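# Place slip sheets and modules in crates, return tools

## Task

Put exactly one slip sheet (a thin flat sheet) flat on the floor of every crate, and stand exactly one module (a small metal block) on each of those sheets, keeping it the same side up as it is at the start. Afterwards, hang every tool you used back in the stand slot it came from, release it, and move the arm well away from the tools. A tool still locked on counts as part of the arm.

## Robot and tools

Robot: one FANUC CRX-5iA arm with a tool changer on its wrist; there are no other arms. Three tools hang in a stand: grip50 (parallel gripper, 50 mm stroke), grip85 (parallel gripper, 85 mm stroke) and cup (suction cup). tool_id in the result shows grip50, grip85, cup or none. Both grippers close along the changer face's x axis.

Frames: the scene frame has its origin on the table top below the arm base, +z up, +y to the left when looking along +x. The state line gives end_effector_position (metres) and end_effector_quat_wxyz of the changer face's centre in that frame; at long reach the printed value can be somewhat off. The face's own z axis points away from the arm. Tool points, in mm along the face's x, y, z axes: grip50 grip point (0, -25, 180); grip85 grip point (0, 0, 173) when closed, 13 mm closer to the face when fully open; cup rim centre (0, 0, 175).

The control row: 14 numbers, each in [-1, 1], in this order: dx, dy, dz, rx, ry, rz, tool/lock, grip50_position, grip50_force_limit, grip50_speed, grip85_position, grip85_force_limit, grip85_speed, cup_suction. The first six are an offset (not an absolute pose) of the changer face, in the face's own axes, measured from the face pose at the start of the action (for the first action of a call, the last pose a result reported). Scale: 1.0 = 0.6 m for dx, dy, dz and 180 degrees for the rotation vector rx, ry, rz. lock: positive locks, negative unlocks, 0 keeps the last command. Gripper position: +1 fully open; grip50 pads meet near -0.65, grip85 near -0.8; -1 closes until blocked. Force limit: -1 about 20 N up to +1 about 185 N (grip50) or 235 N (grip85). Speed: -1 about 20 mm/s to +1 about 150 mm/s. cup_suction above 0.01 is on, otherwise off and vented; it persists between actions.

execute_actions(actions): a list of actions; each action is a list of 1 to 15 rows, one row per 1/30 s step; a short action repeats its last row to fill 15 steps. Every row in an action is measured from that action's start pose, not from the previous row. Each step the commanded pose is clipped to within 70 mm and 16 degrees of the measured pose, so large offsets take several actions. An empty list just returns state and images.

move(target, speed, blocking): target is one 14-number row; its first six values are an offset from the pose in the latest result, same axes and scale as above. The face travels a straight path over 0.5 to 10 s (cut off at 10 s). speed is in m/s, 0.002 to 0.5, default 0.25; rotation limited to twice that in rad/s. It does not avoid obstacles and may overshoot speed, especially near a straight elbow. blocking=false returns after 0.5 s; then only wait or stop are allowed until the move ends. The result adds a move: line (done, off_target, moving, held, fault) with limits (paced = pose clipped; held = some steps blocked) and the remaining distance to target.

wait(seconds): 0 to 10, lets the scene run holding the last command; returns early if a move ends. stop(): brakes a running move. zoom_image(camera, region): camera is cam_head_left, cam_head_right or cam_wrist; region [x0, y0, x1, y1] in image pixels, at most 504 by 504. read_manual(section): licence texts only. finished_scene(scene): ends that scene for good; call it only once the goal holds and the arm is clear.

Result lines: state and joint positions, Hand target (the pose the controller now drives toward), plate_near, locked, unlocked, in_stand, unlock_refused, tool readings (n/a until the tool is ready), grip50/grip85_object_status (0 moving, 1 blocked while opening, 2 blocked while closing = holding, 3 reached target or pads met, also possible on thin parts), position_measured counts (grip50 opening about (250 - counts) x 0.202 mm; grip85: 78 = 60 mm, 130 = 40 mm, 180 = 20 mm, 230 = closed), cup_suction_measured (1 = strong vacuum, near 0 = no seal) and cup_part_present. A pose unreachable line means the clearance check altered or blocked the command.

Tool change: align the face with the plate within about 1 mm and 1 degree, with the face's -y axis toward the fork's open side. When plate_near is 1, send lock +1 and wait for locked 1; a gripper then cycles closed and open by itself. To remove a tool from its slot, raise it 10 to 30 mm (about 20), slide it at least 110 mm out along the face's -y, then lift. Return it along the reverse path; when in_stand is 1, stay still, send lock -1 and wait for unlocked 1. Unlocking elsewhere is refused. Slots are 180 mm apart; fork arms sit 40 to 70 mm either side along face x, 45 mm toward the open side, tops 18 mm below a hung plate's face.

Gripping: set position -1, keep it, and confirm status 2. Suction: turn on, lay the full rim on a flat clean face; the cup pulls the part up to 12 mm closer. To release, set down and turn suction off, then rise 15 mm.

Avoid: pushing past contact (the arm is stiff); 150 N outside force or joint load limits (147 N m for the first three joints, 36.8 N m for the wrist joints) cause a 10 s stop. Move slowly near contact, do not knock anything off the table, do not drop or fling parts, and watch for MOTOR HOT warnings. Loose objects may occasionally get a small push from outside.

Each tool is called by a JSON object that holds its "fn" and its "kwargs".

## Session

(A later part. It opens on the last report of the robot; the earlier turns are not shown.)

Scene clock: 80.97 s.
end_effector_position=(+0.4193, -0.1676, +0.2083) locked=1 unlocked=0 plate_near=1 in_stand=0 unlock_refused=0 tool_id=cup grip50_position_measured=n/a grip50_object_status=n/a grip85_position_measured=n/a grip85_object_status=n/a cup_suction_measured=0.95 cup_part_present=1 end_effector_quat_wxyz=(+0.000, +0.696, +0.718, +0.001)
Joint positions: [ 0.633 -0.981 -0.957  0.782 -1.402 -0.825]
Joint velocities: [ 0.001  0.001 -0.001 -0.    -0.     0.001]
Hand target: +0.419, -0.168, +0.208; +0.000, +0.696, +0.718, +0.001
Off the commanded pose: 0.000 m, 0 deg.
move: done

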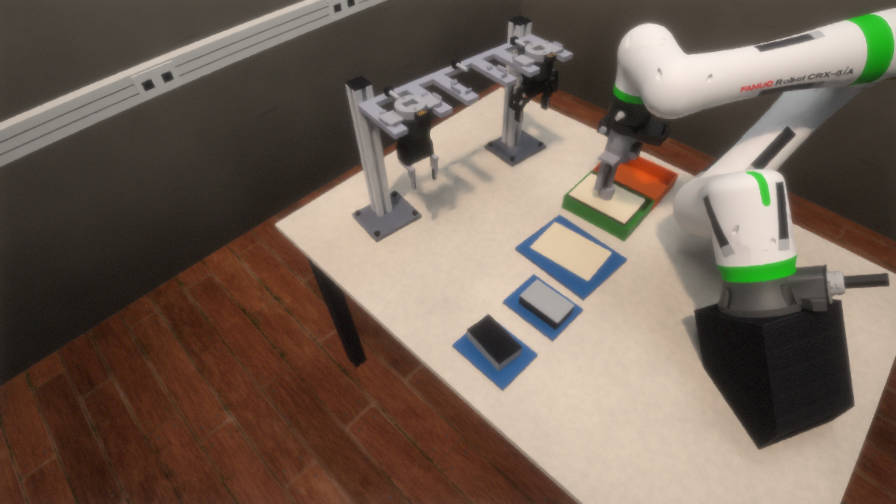

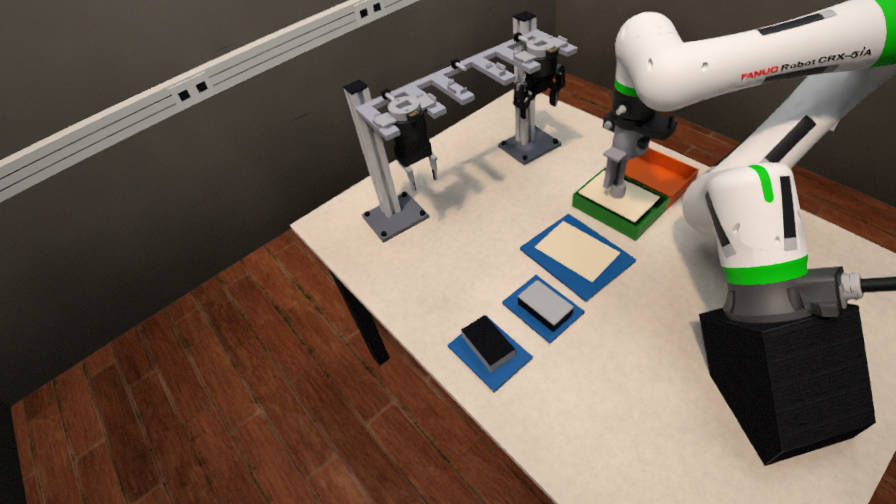

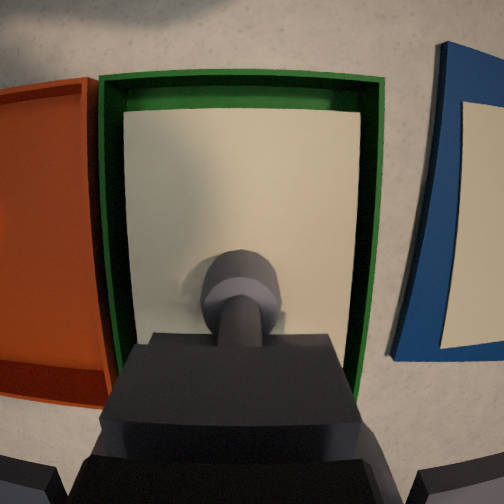

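{"fn": "move", "kwargs": {"target": [0,-0.006,0.055,0,0,0,0,0,0,0,1,0,0,1], "speed": 0.035}}

{"fn": "execute_actions", "kwargs": {"actions": [[[0,0,0,0,0,0,0,0,0,0,1,0,0,0]]]}}

{"fn": "move", "kwargs": {"target": [0,0.03,-0.085,0,0,0,0,0,0,0,1,0,0,0], "speed": 0.05}}

{"fn": "move", "kwargs": {"target": [0.308,-0.048,0,0,0,0,0,0,0,0,1,0,0,0], "speed": 0.08}}

Scene clock: 86.60 s.
end_effector_position=(+0.4159, -0.1675, +0.1754) locked=1 unlocked=0 plate_near=1 in_stand=0 unlock_refused=0 tool_id=cup grip50_position_measured=n/a grip50_object_status=n/a grip85_position_measured=n/a grip85_object_status=n/a cup_suction_measured=0.95 cup_part_present=1 end_effector_quat_wxyz=(+0.001, +0.696, +0.719, +0.001)
Joint positions: [ 0.436 -0.914 -0.997  0.769 -1.188 -0.756]
Joint velocities: [ 0.001  0.    -0.    -0.001  0.001 -0.   ]
Hand target: +0.416, -0.168, +0.175; +0.001, +0.696, +0.719, +0.001
Off the commanded pose: 0.000 m, 0 deg.
move: done

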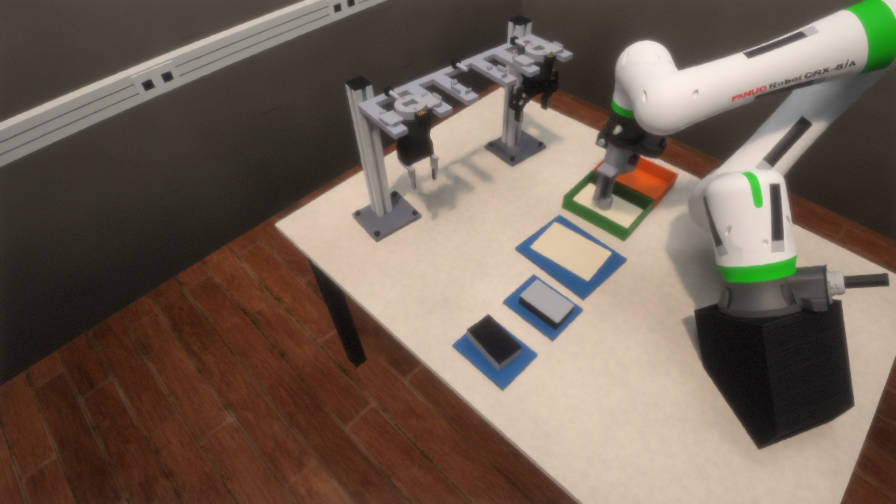

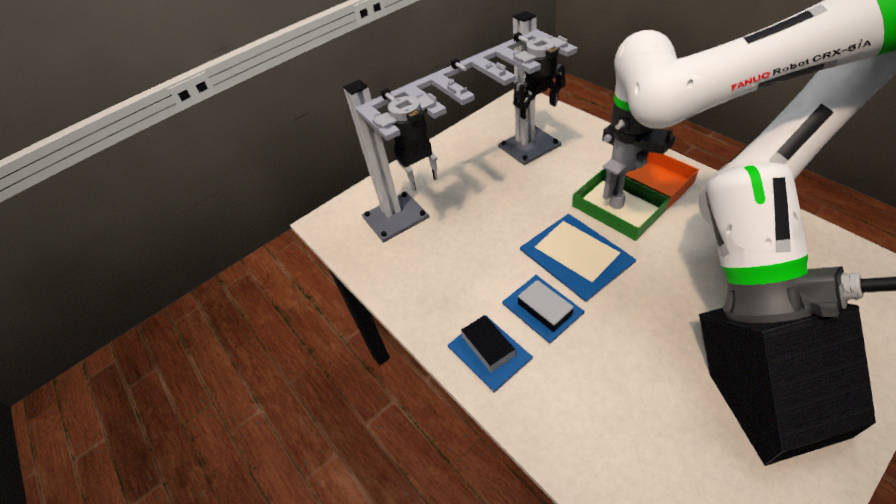

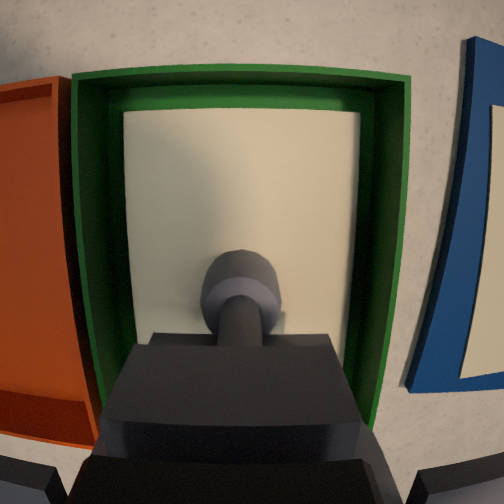

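Scene clock: 87.10 s.
end_effector_position=(+0.4159, -0.1675, +0.1754) locked=1 unlocked=0 plate_near=1 in_stand=0 unlock_refused=0 tool_id=cup grip50_position_measured=n/a grip50_object_status=n/a grip85_position_measured=n/a grip85_object_status=n/a cup_suction_measured=0.01 cup_part_present=0 end_effector_quat_wxyz=(+0.001, +0.696, +0.719, +0.001)
Joint positions: [ 0.436 -0.914 -0.997  0.769 -1.188 -0.756]
Joint velocities: [ 0.001 -0.     0.001 -0.001 -0.001  0.   ]
Hand target: +0.416, -0.168, +0.175; +0.001, +0.696, +0.719, +0.001
Off the commanded pose: 0.000 m, 0 deg.

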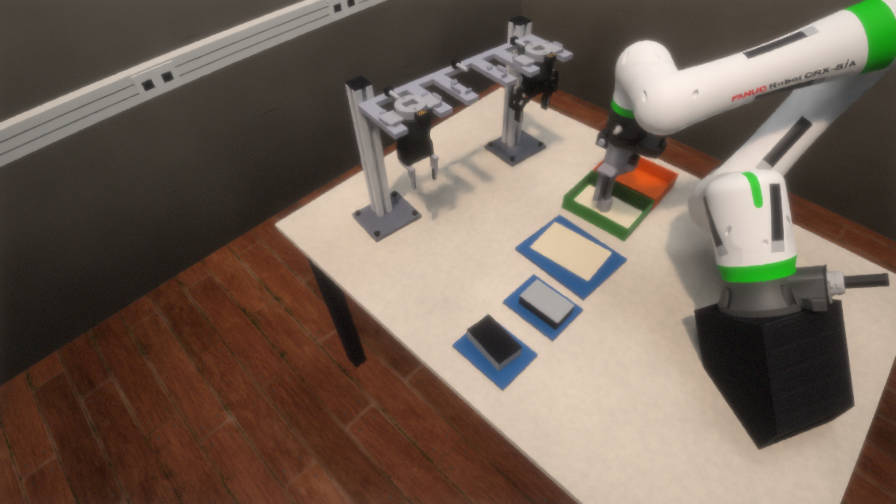

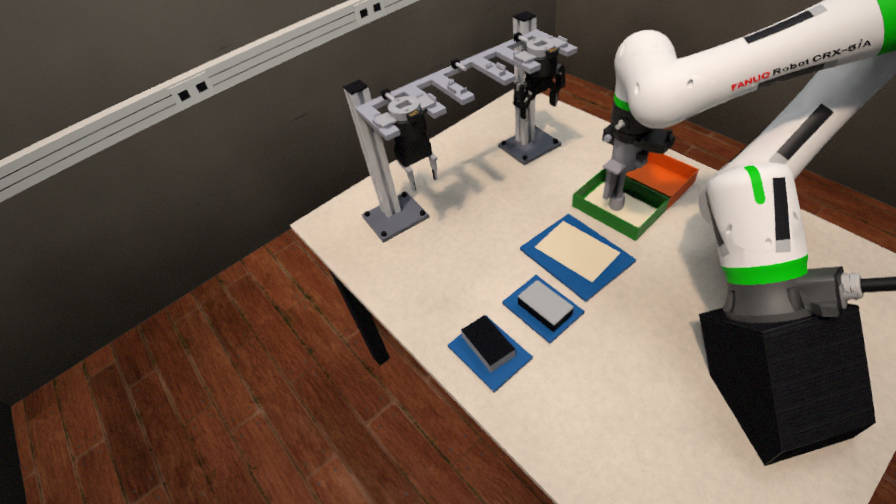

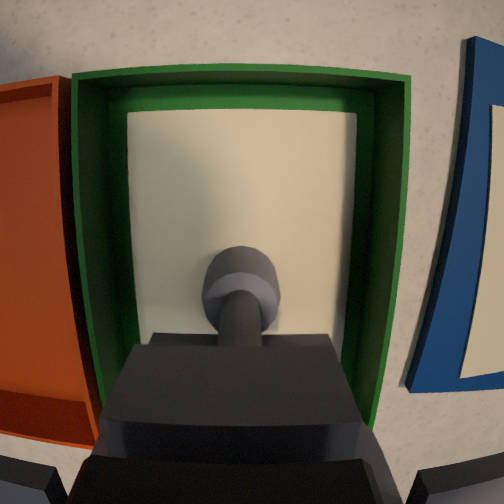

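Scene clock: 88.50 s.
end_effector_position=(+0.4336, -0.1672, +0.2263) locked=1 unlocked=0 plate_near=1 in_stand=0 unlock_refused=0 tool_id=cup grip50_position_measured=n/a grip50_object_status=n/a grip85_position_measured=n/a grip85_object_status=n/a cup_suction_measured=0.01 cup_part_present=0 end_effector_quat_wxyz=(+0.000, +0.696, +0.718, +0.001)
Joint positions: [ 0.695 -0.962 -0.904  0.787 -1.47  -0.845]
Joint velocities: [ 0.002 -0.001 -0.     0.    -0.002 -0.001]
Hand target: +0.434, -0.167, +0.226; +0.000, +0.696, +0.718, +0.001
Off the commanded pose: 0.000 m, 0 deg.
move: done

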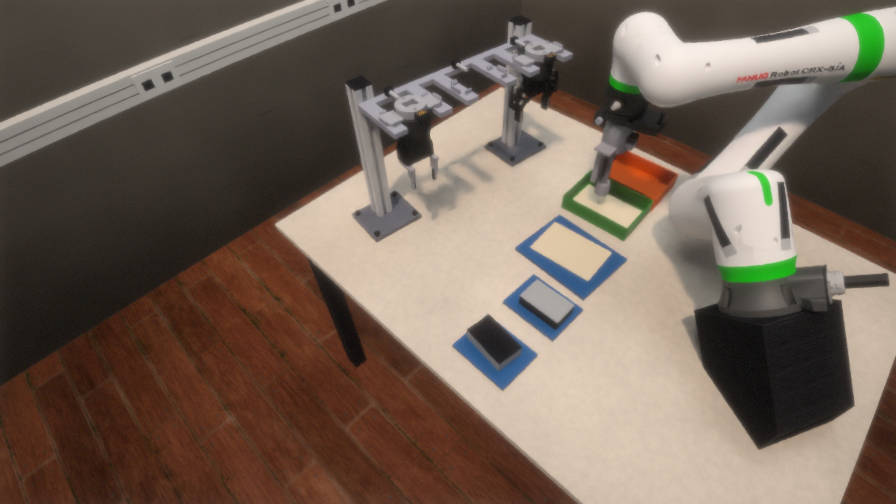

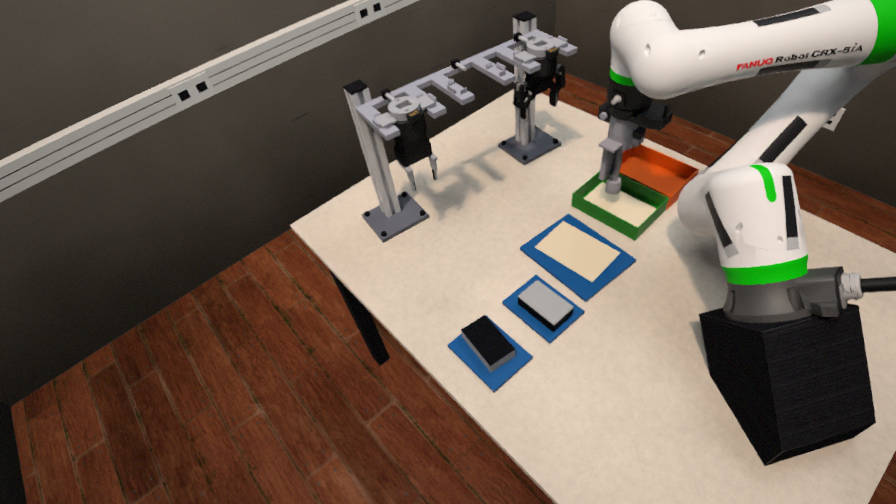

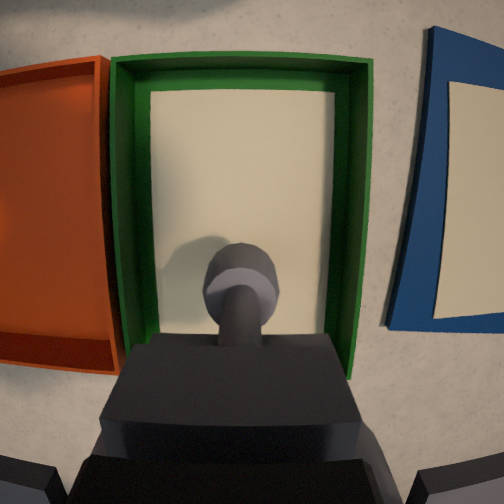

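Scene clock: 91.17 s.
end_effector_position=(+0.3988, +0.0168, +0.2268) locked=1 unlocked=0 plate_near=1 in_stand=0 unlock_refused=0 tool_id=cup grip50_position_measured=n/a grip50_object_status=n/a grip85_position_measured=n/a grip85_object_status=n/a cup_suction_measured=0.01 cup_part_present=0 end_effector_quat_wxyz=(+0.000, +0.696, +0.718, +0.002)
Joint positions: [ 1.256 -0.642 -0.988  0.737 -1.573 -1.521]
Joint velocities: [-0.002  0.001 -0.    -0.     0.    -0.   ]
Hand target: +0.399, +0.017, +0.227; +0.000, +0.696, +0.718, +0.002
Off the commanded pose: 0.000 m, 0 deg.
move: done

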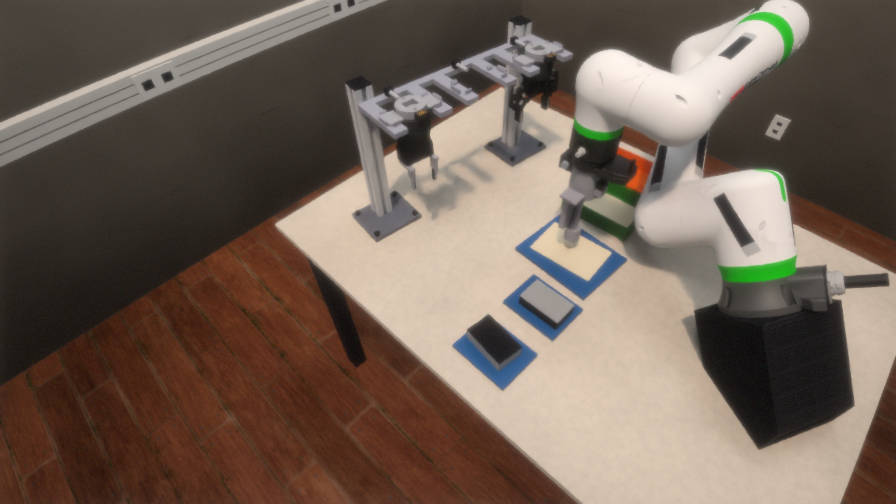

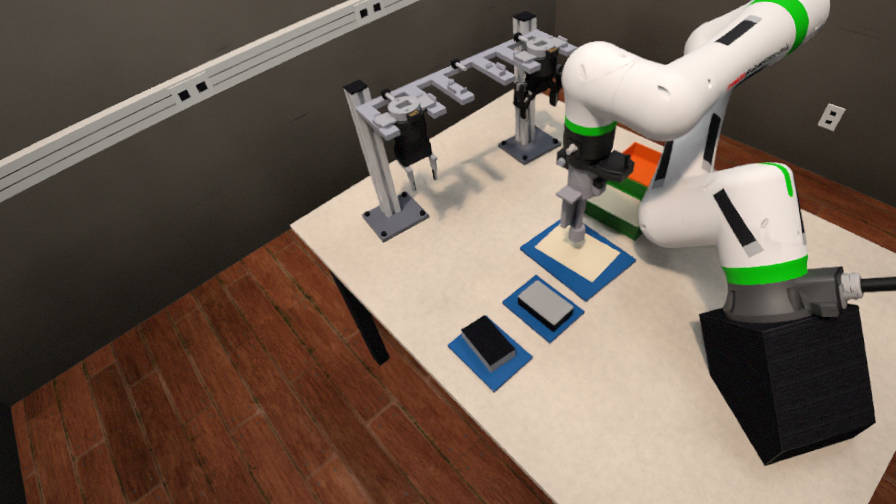

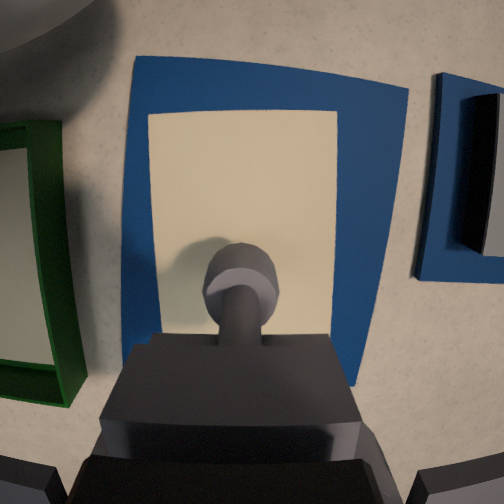

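{"fn": "move", "kwargs": {"target": [0,0,0.075,0,0,0,0,0,0,0,1,0,0,1], "speed": 0.04}}

{"fn": "wait", "kwargs": {"seconds": 0.3}}

{"fn": "move", "kwargs": {"target": [0,0.04,-0.07,0,0,0,0,0,0,0,1,0,0,1], "speed": 0.05}}

{"fn": "move", "kwargs": {"target": [-0.54,0,0,0,0,0,0,0,0,0,1,0,0,1], "speed": 0.08}}

Scene clock: 95.93 s.
end_effector_position=(+0.3989, +0.0171, +0.1819) locked=1 unlocked=0 plate_near=1 in_stand=0 unlock_refused=0 tool_id=cup grip50_position_measured=n/a grip50_object_status=n/a grip85_position_measured=n/a grip85_object_status=n/a cup_suction_measured=0.94 cup_part_present=1 end_effector_quat_wxyz=(+0.000, +0.696, +0.718, +0.002)
Joint positions: [ 1.062 -0.591 -1.052  0.81  -1.367 -1.473]
Joint velocities: [ 0.001  0.    -0.    -0.     0.001  0.   ]
Hand target: +0.399, +0.017, +0.182; +0.000, +0.696, +0.718, +0.002
Off the commanded pose: 0.000 m, 0 deg.
move: done

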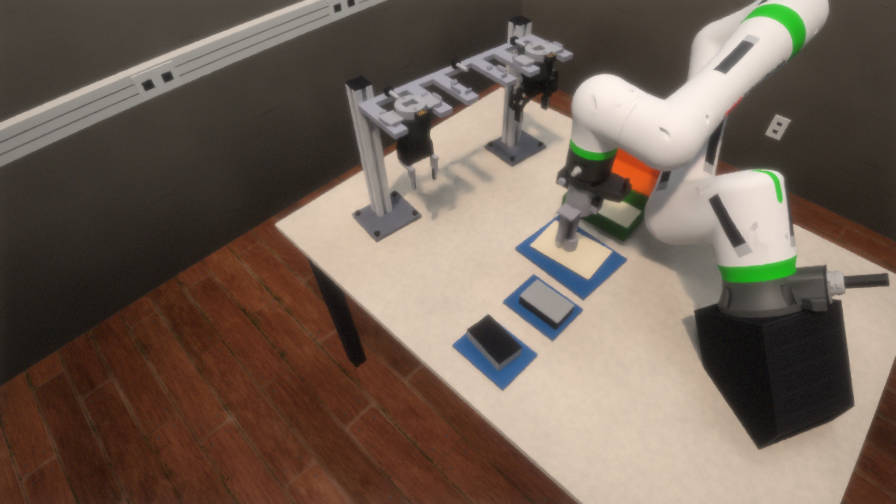

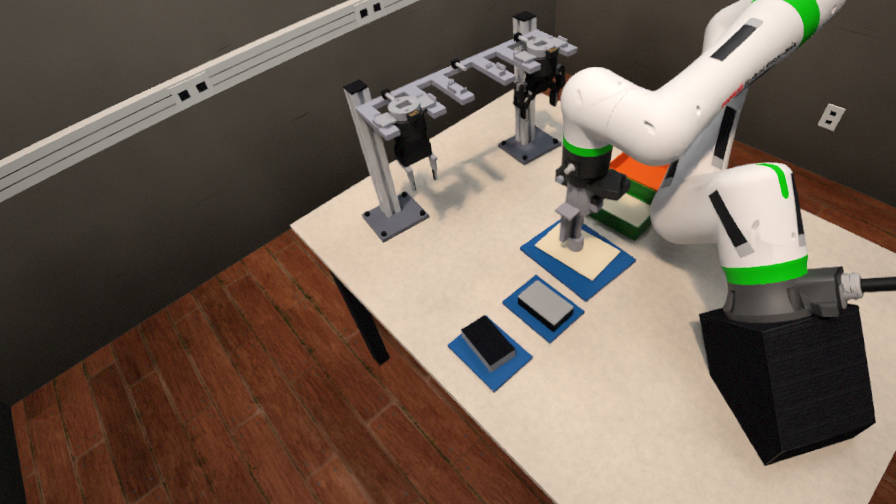

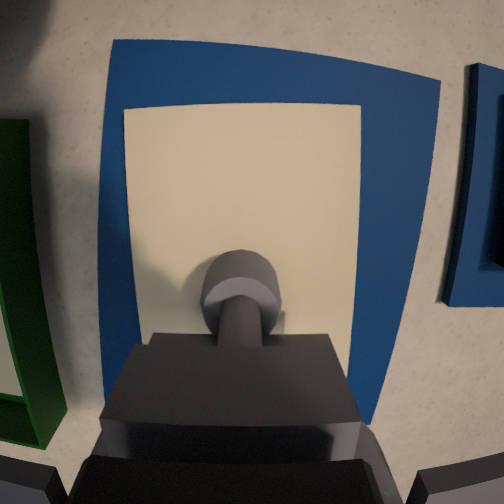

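Scene clock: 96.23 s.
end_effector_position=(+0.3989, +0.0171, +0.1819) locked=1 unlocked=0 plate_near=1 in_stand=0 unlock_refused=0 tool_id=cup grip50_position_measured=n/a grip50_object_status=n/a grip85_position_measured=n/a grip85_object_status=n/a cup_suction_measured=0.95 cup_part_present=1 end_effector_quat_wxyz=(+0.000, +0.696, +0.718, +0.002)
Joint positions: [ 1.061 -0.591 -1.052  0.81  -1.367 -1.473]
Joint velocities: [-0.     0.001 -0.    -0.    -0.001 -0.   ]
Hand target: +0.399, +0.017, +0.182; +0.000, +0.696, +0.718, +0.002
Off the commanded pose: 0.000 m, 0 deg.
wait: 0.30 s; at rest by 0.17 s

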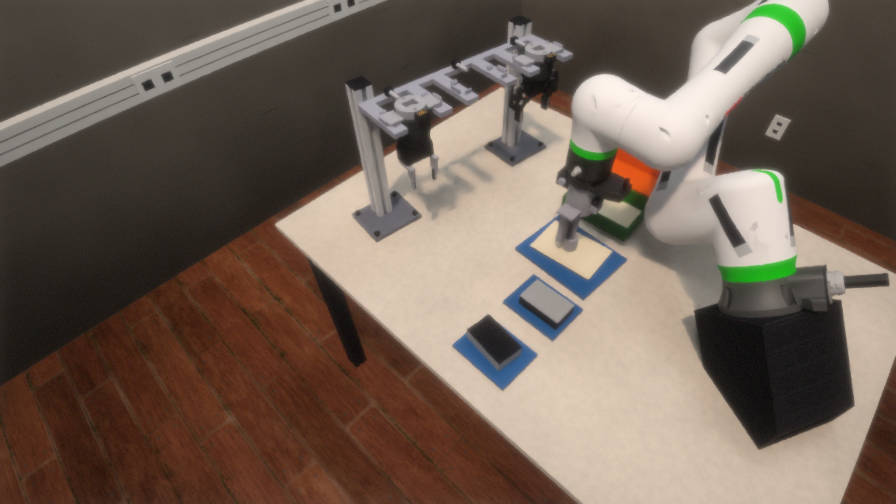

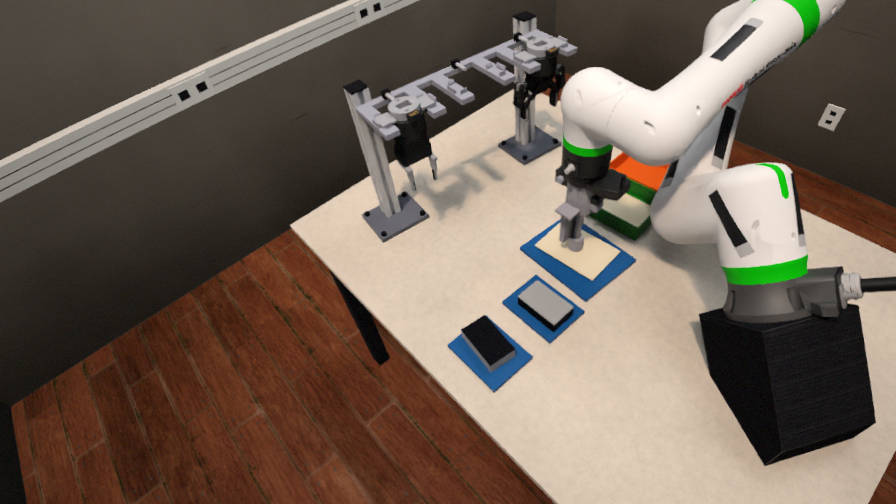

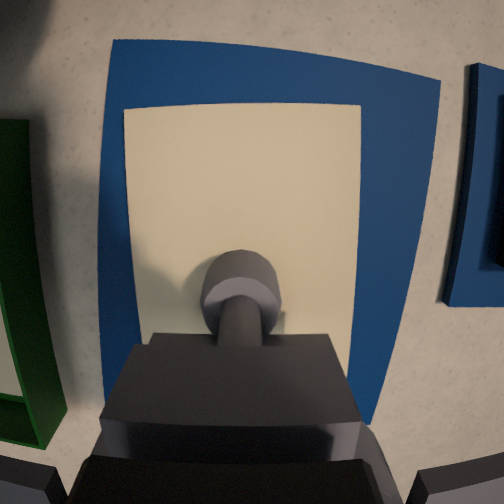

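Scene clock: 97.47 s.
end_effector_position=(+0.4227, +0.0177, +0.2239) locked=1 unlocked=0 plate_near=1 in_stand=0 unlock_refused=0 tool_id=cup grip50_position_measured=n/a grip50_object_status=n/a grip85_position_measured=n/a grip85_object_status=n/a cup_suction_measured=0.95 cup_part_present=1 end_effector_quat_wxyz=(+0.000, +0.696, +0.718, +0.002)
Joint positions: [ 1.142 -0.59  -0.943  0.774 -1.495 -1.447]
Joint velocities: [ 0.001 -0.     0.001 -0.    -0.    -0.001]
Hand target: +0.423, +0.018, +0.224; +0.000, +0.696, +0.718, +0.002
Off the commanded pose: 0.000 m, 0 deg.
move: done

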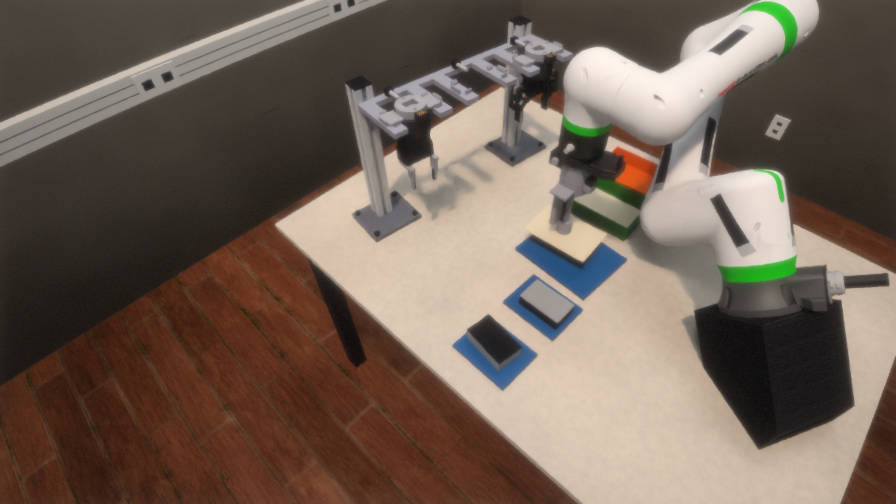

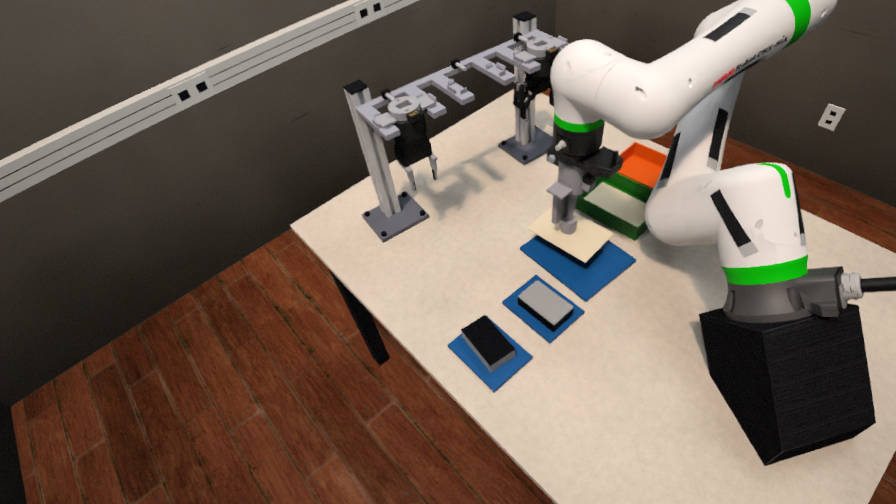

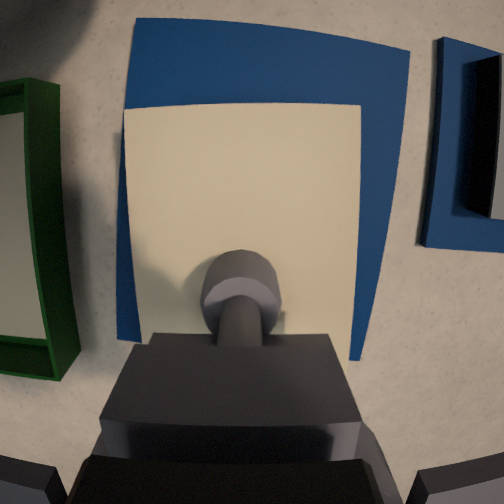

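Scene clock: 101.87 s.
end_effector_position=(+0.4336, -0.3059, +0.2233) locked=1 unlocked=0 plate_near=1 in_stand=0 unlock_refused=0 tool_id=cup grip50_position_measured=n/a grip50_object_status=n/a grip85_position_measured=n/a grip85_object_status=n/a cup_suction_measured=0.95 cup_part_present=1 end_effector_quat_wxyz=(-0.000, +0.695, +0.719, +0.001)
Joint positions: [-0.194 -0.827 -0.661  0.401 -1.034 -0.016]
Joint velocities: [-0.001  0.002  0.001 -0.003  0.     0.004]
Hand target: +0.434, -0.306, +0.223; -0.000, +0.695, +0.719, +0.001
Off the commanded pose: 0.001 m, 0 deg.
move: done

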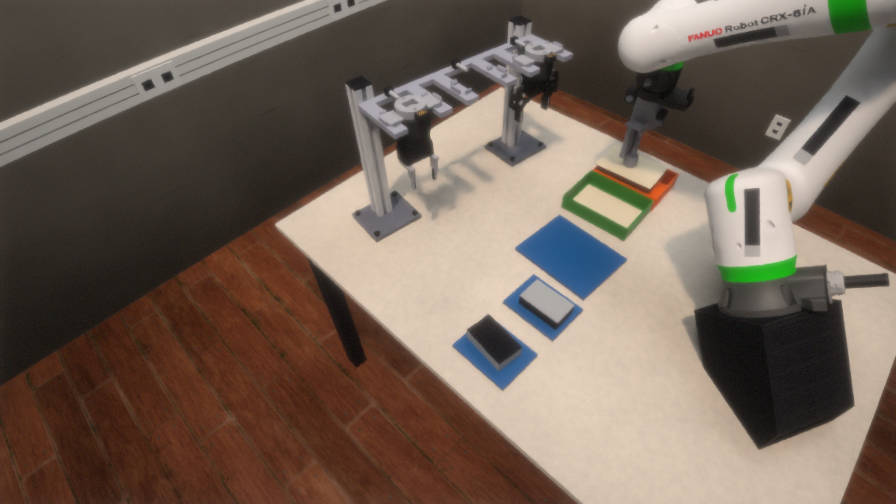

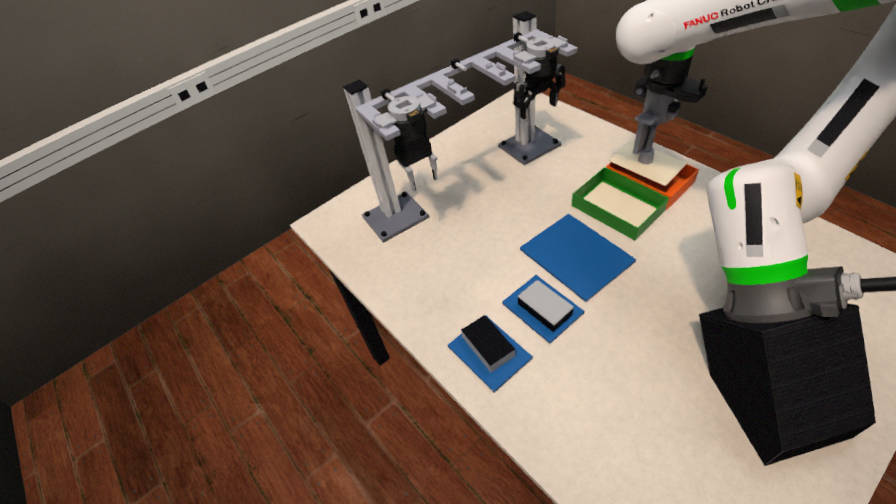

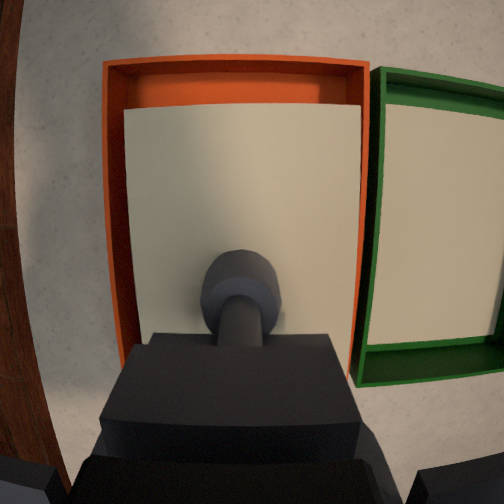

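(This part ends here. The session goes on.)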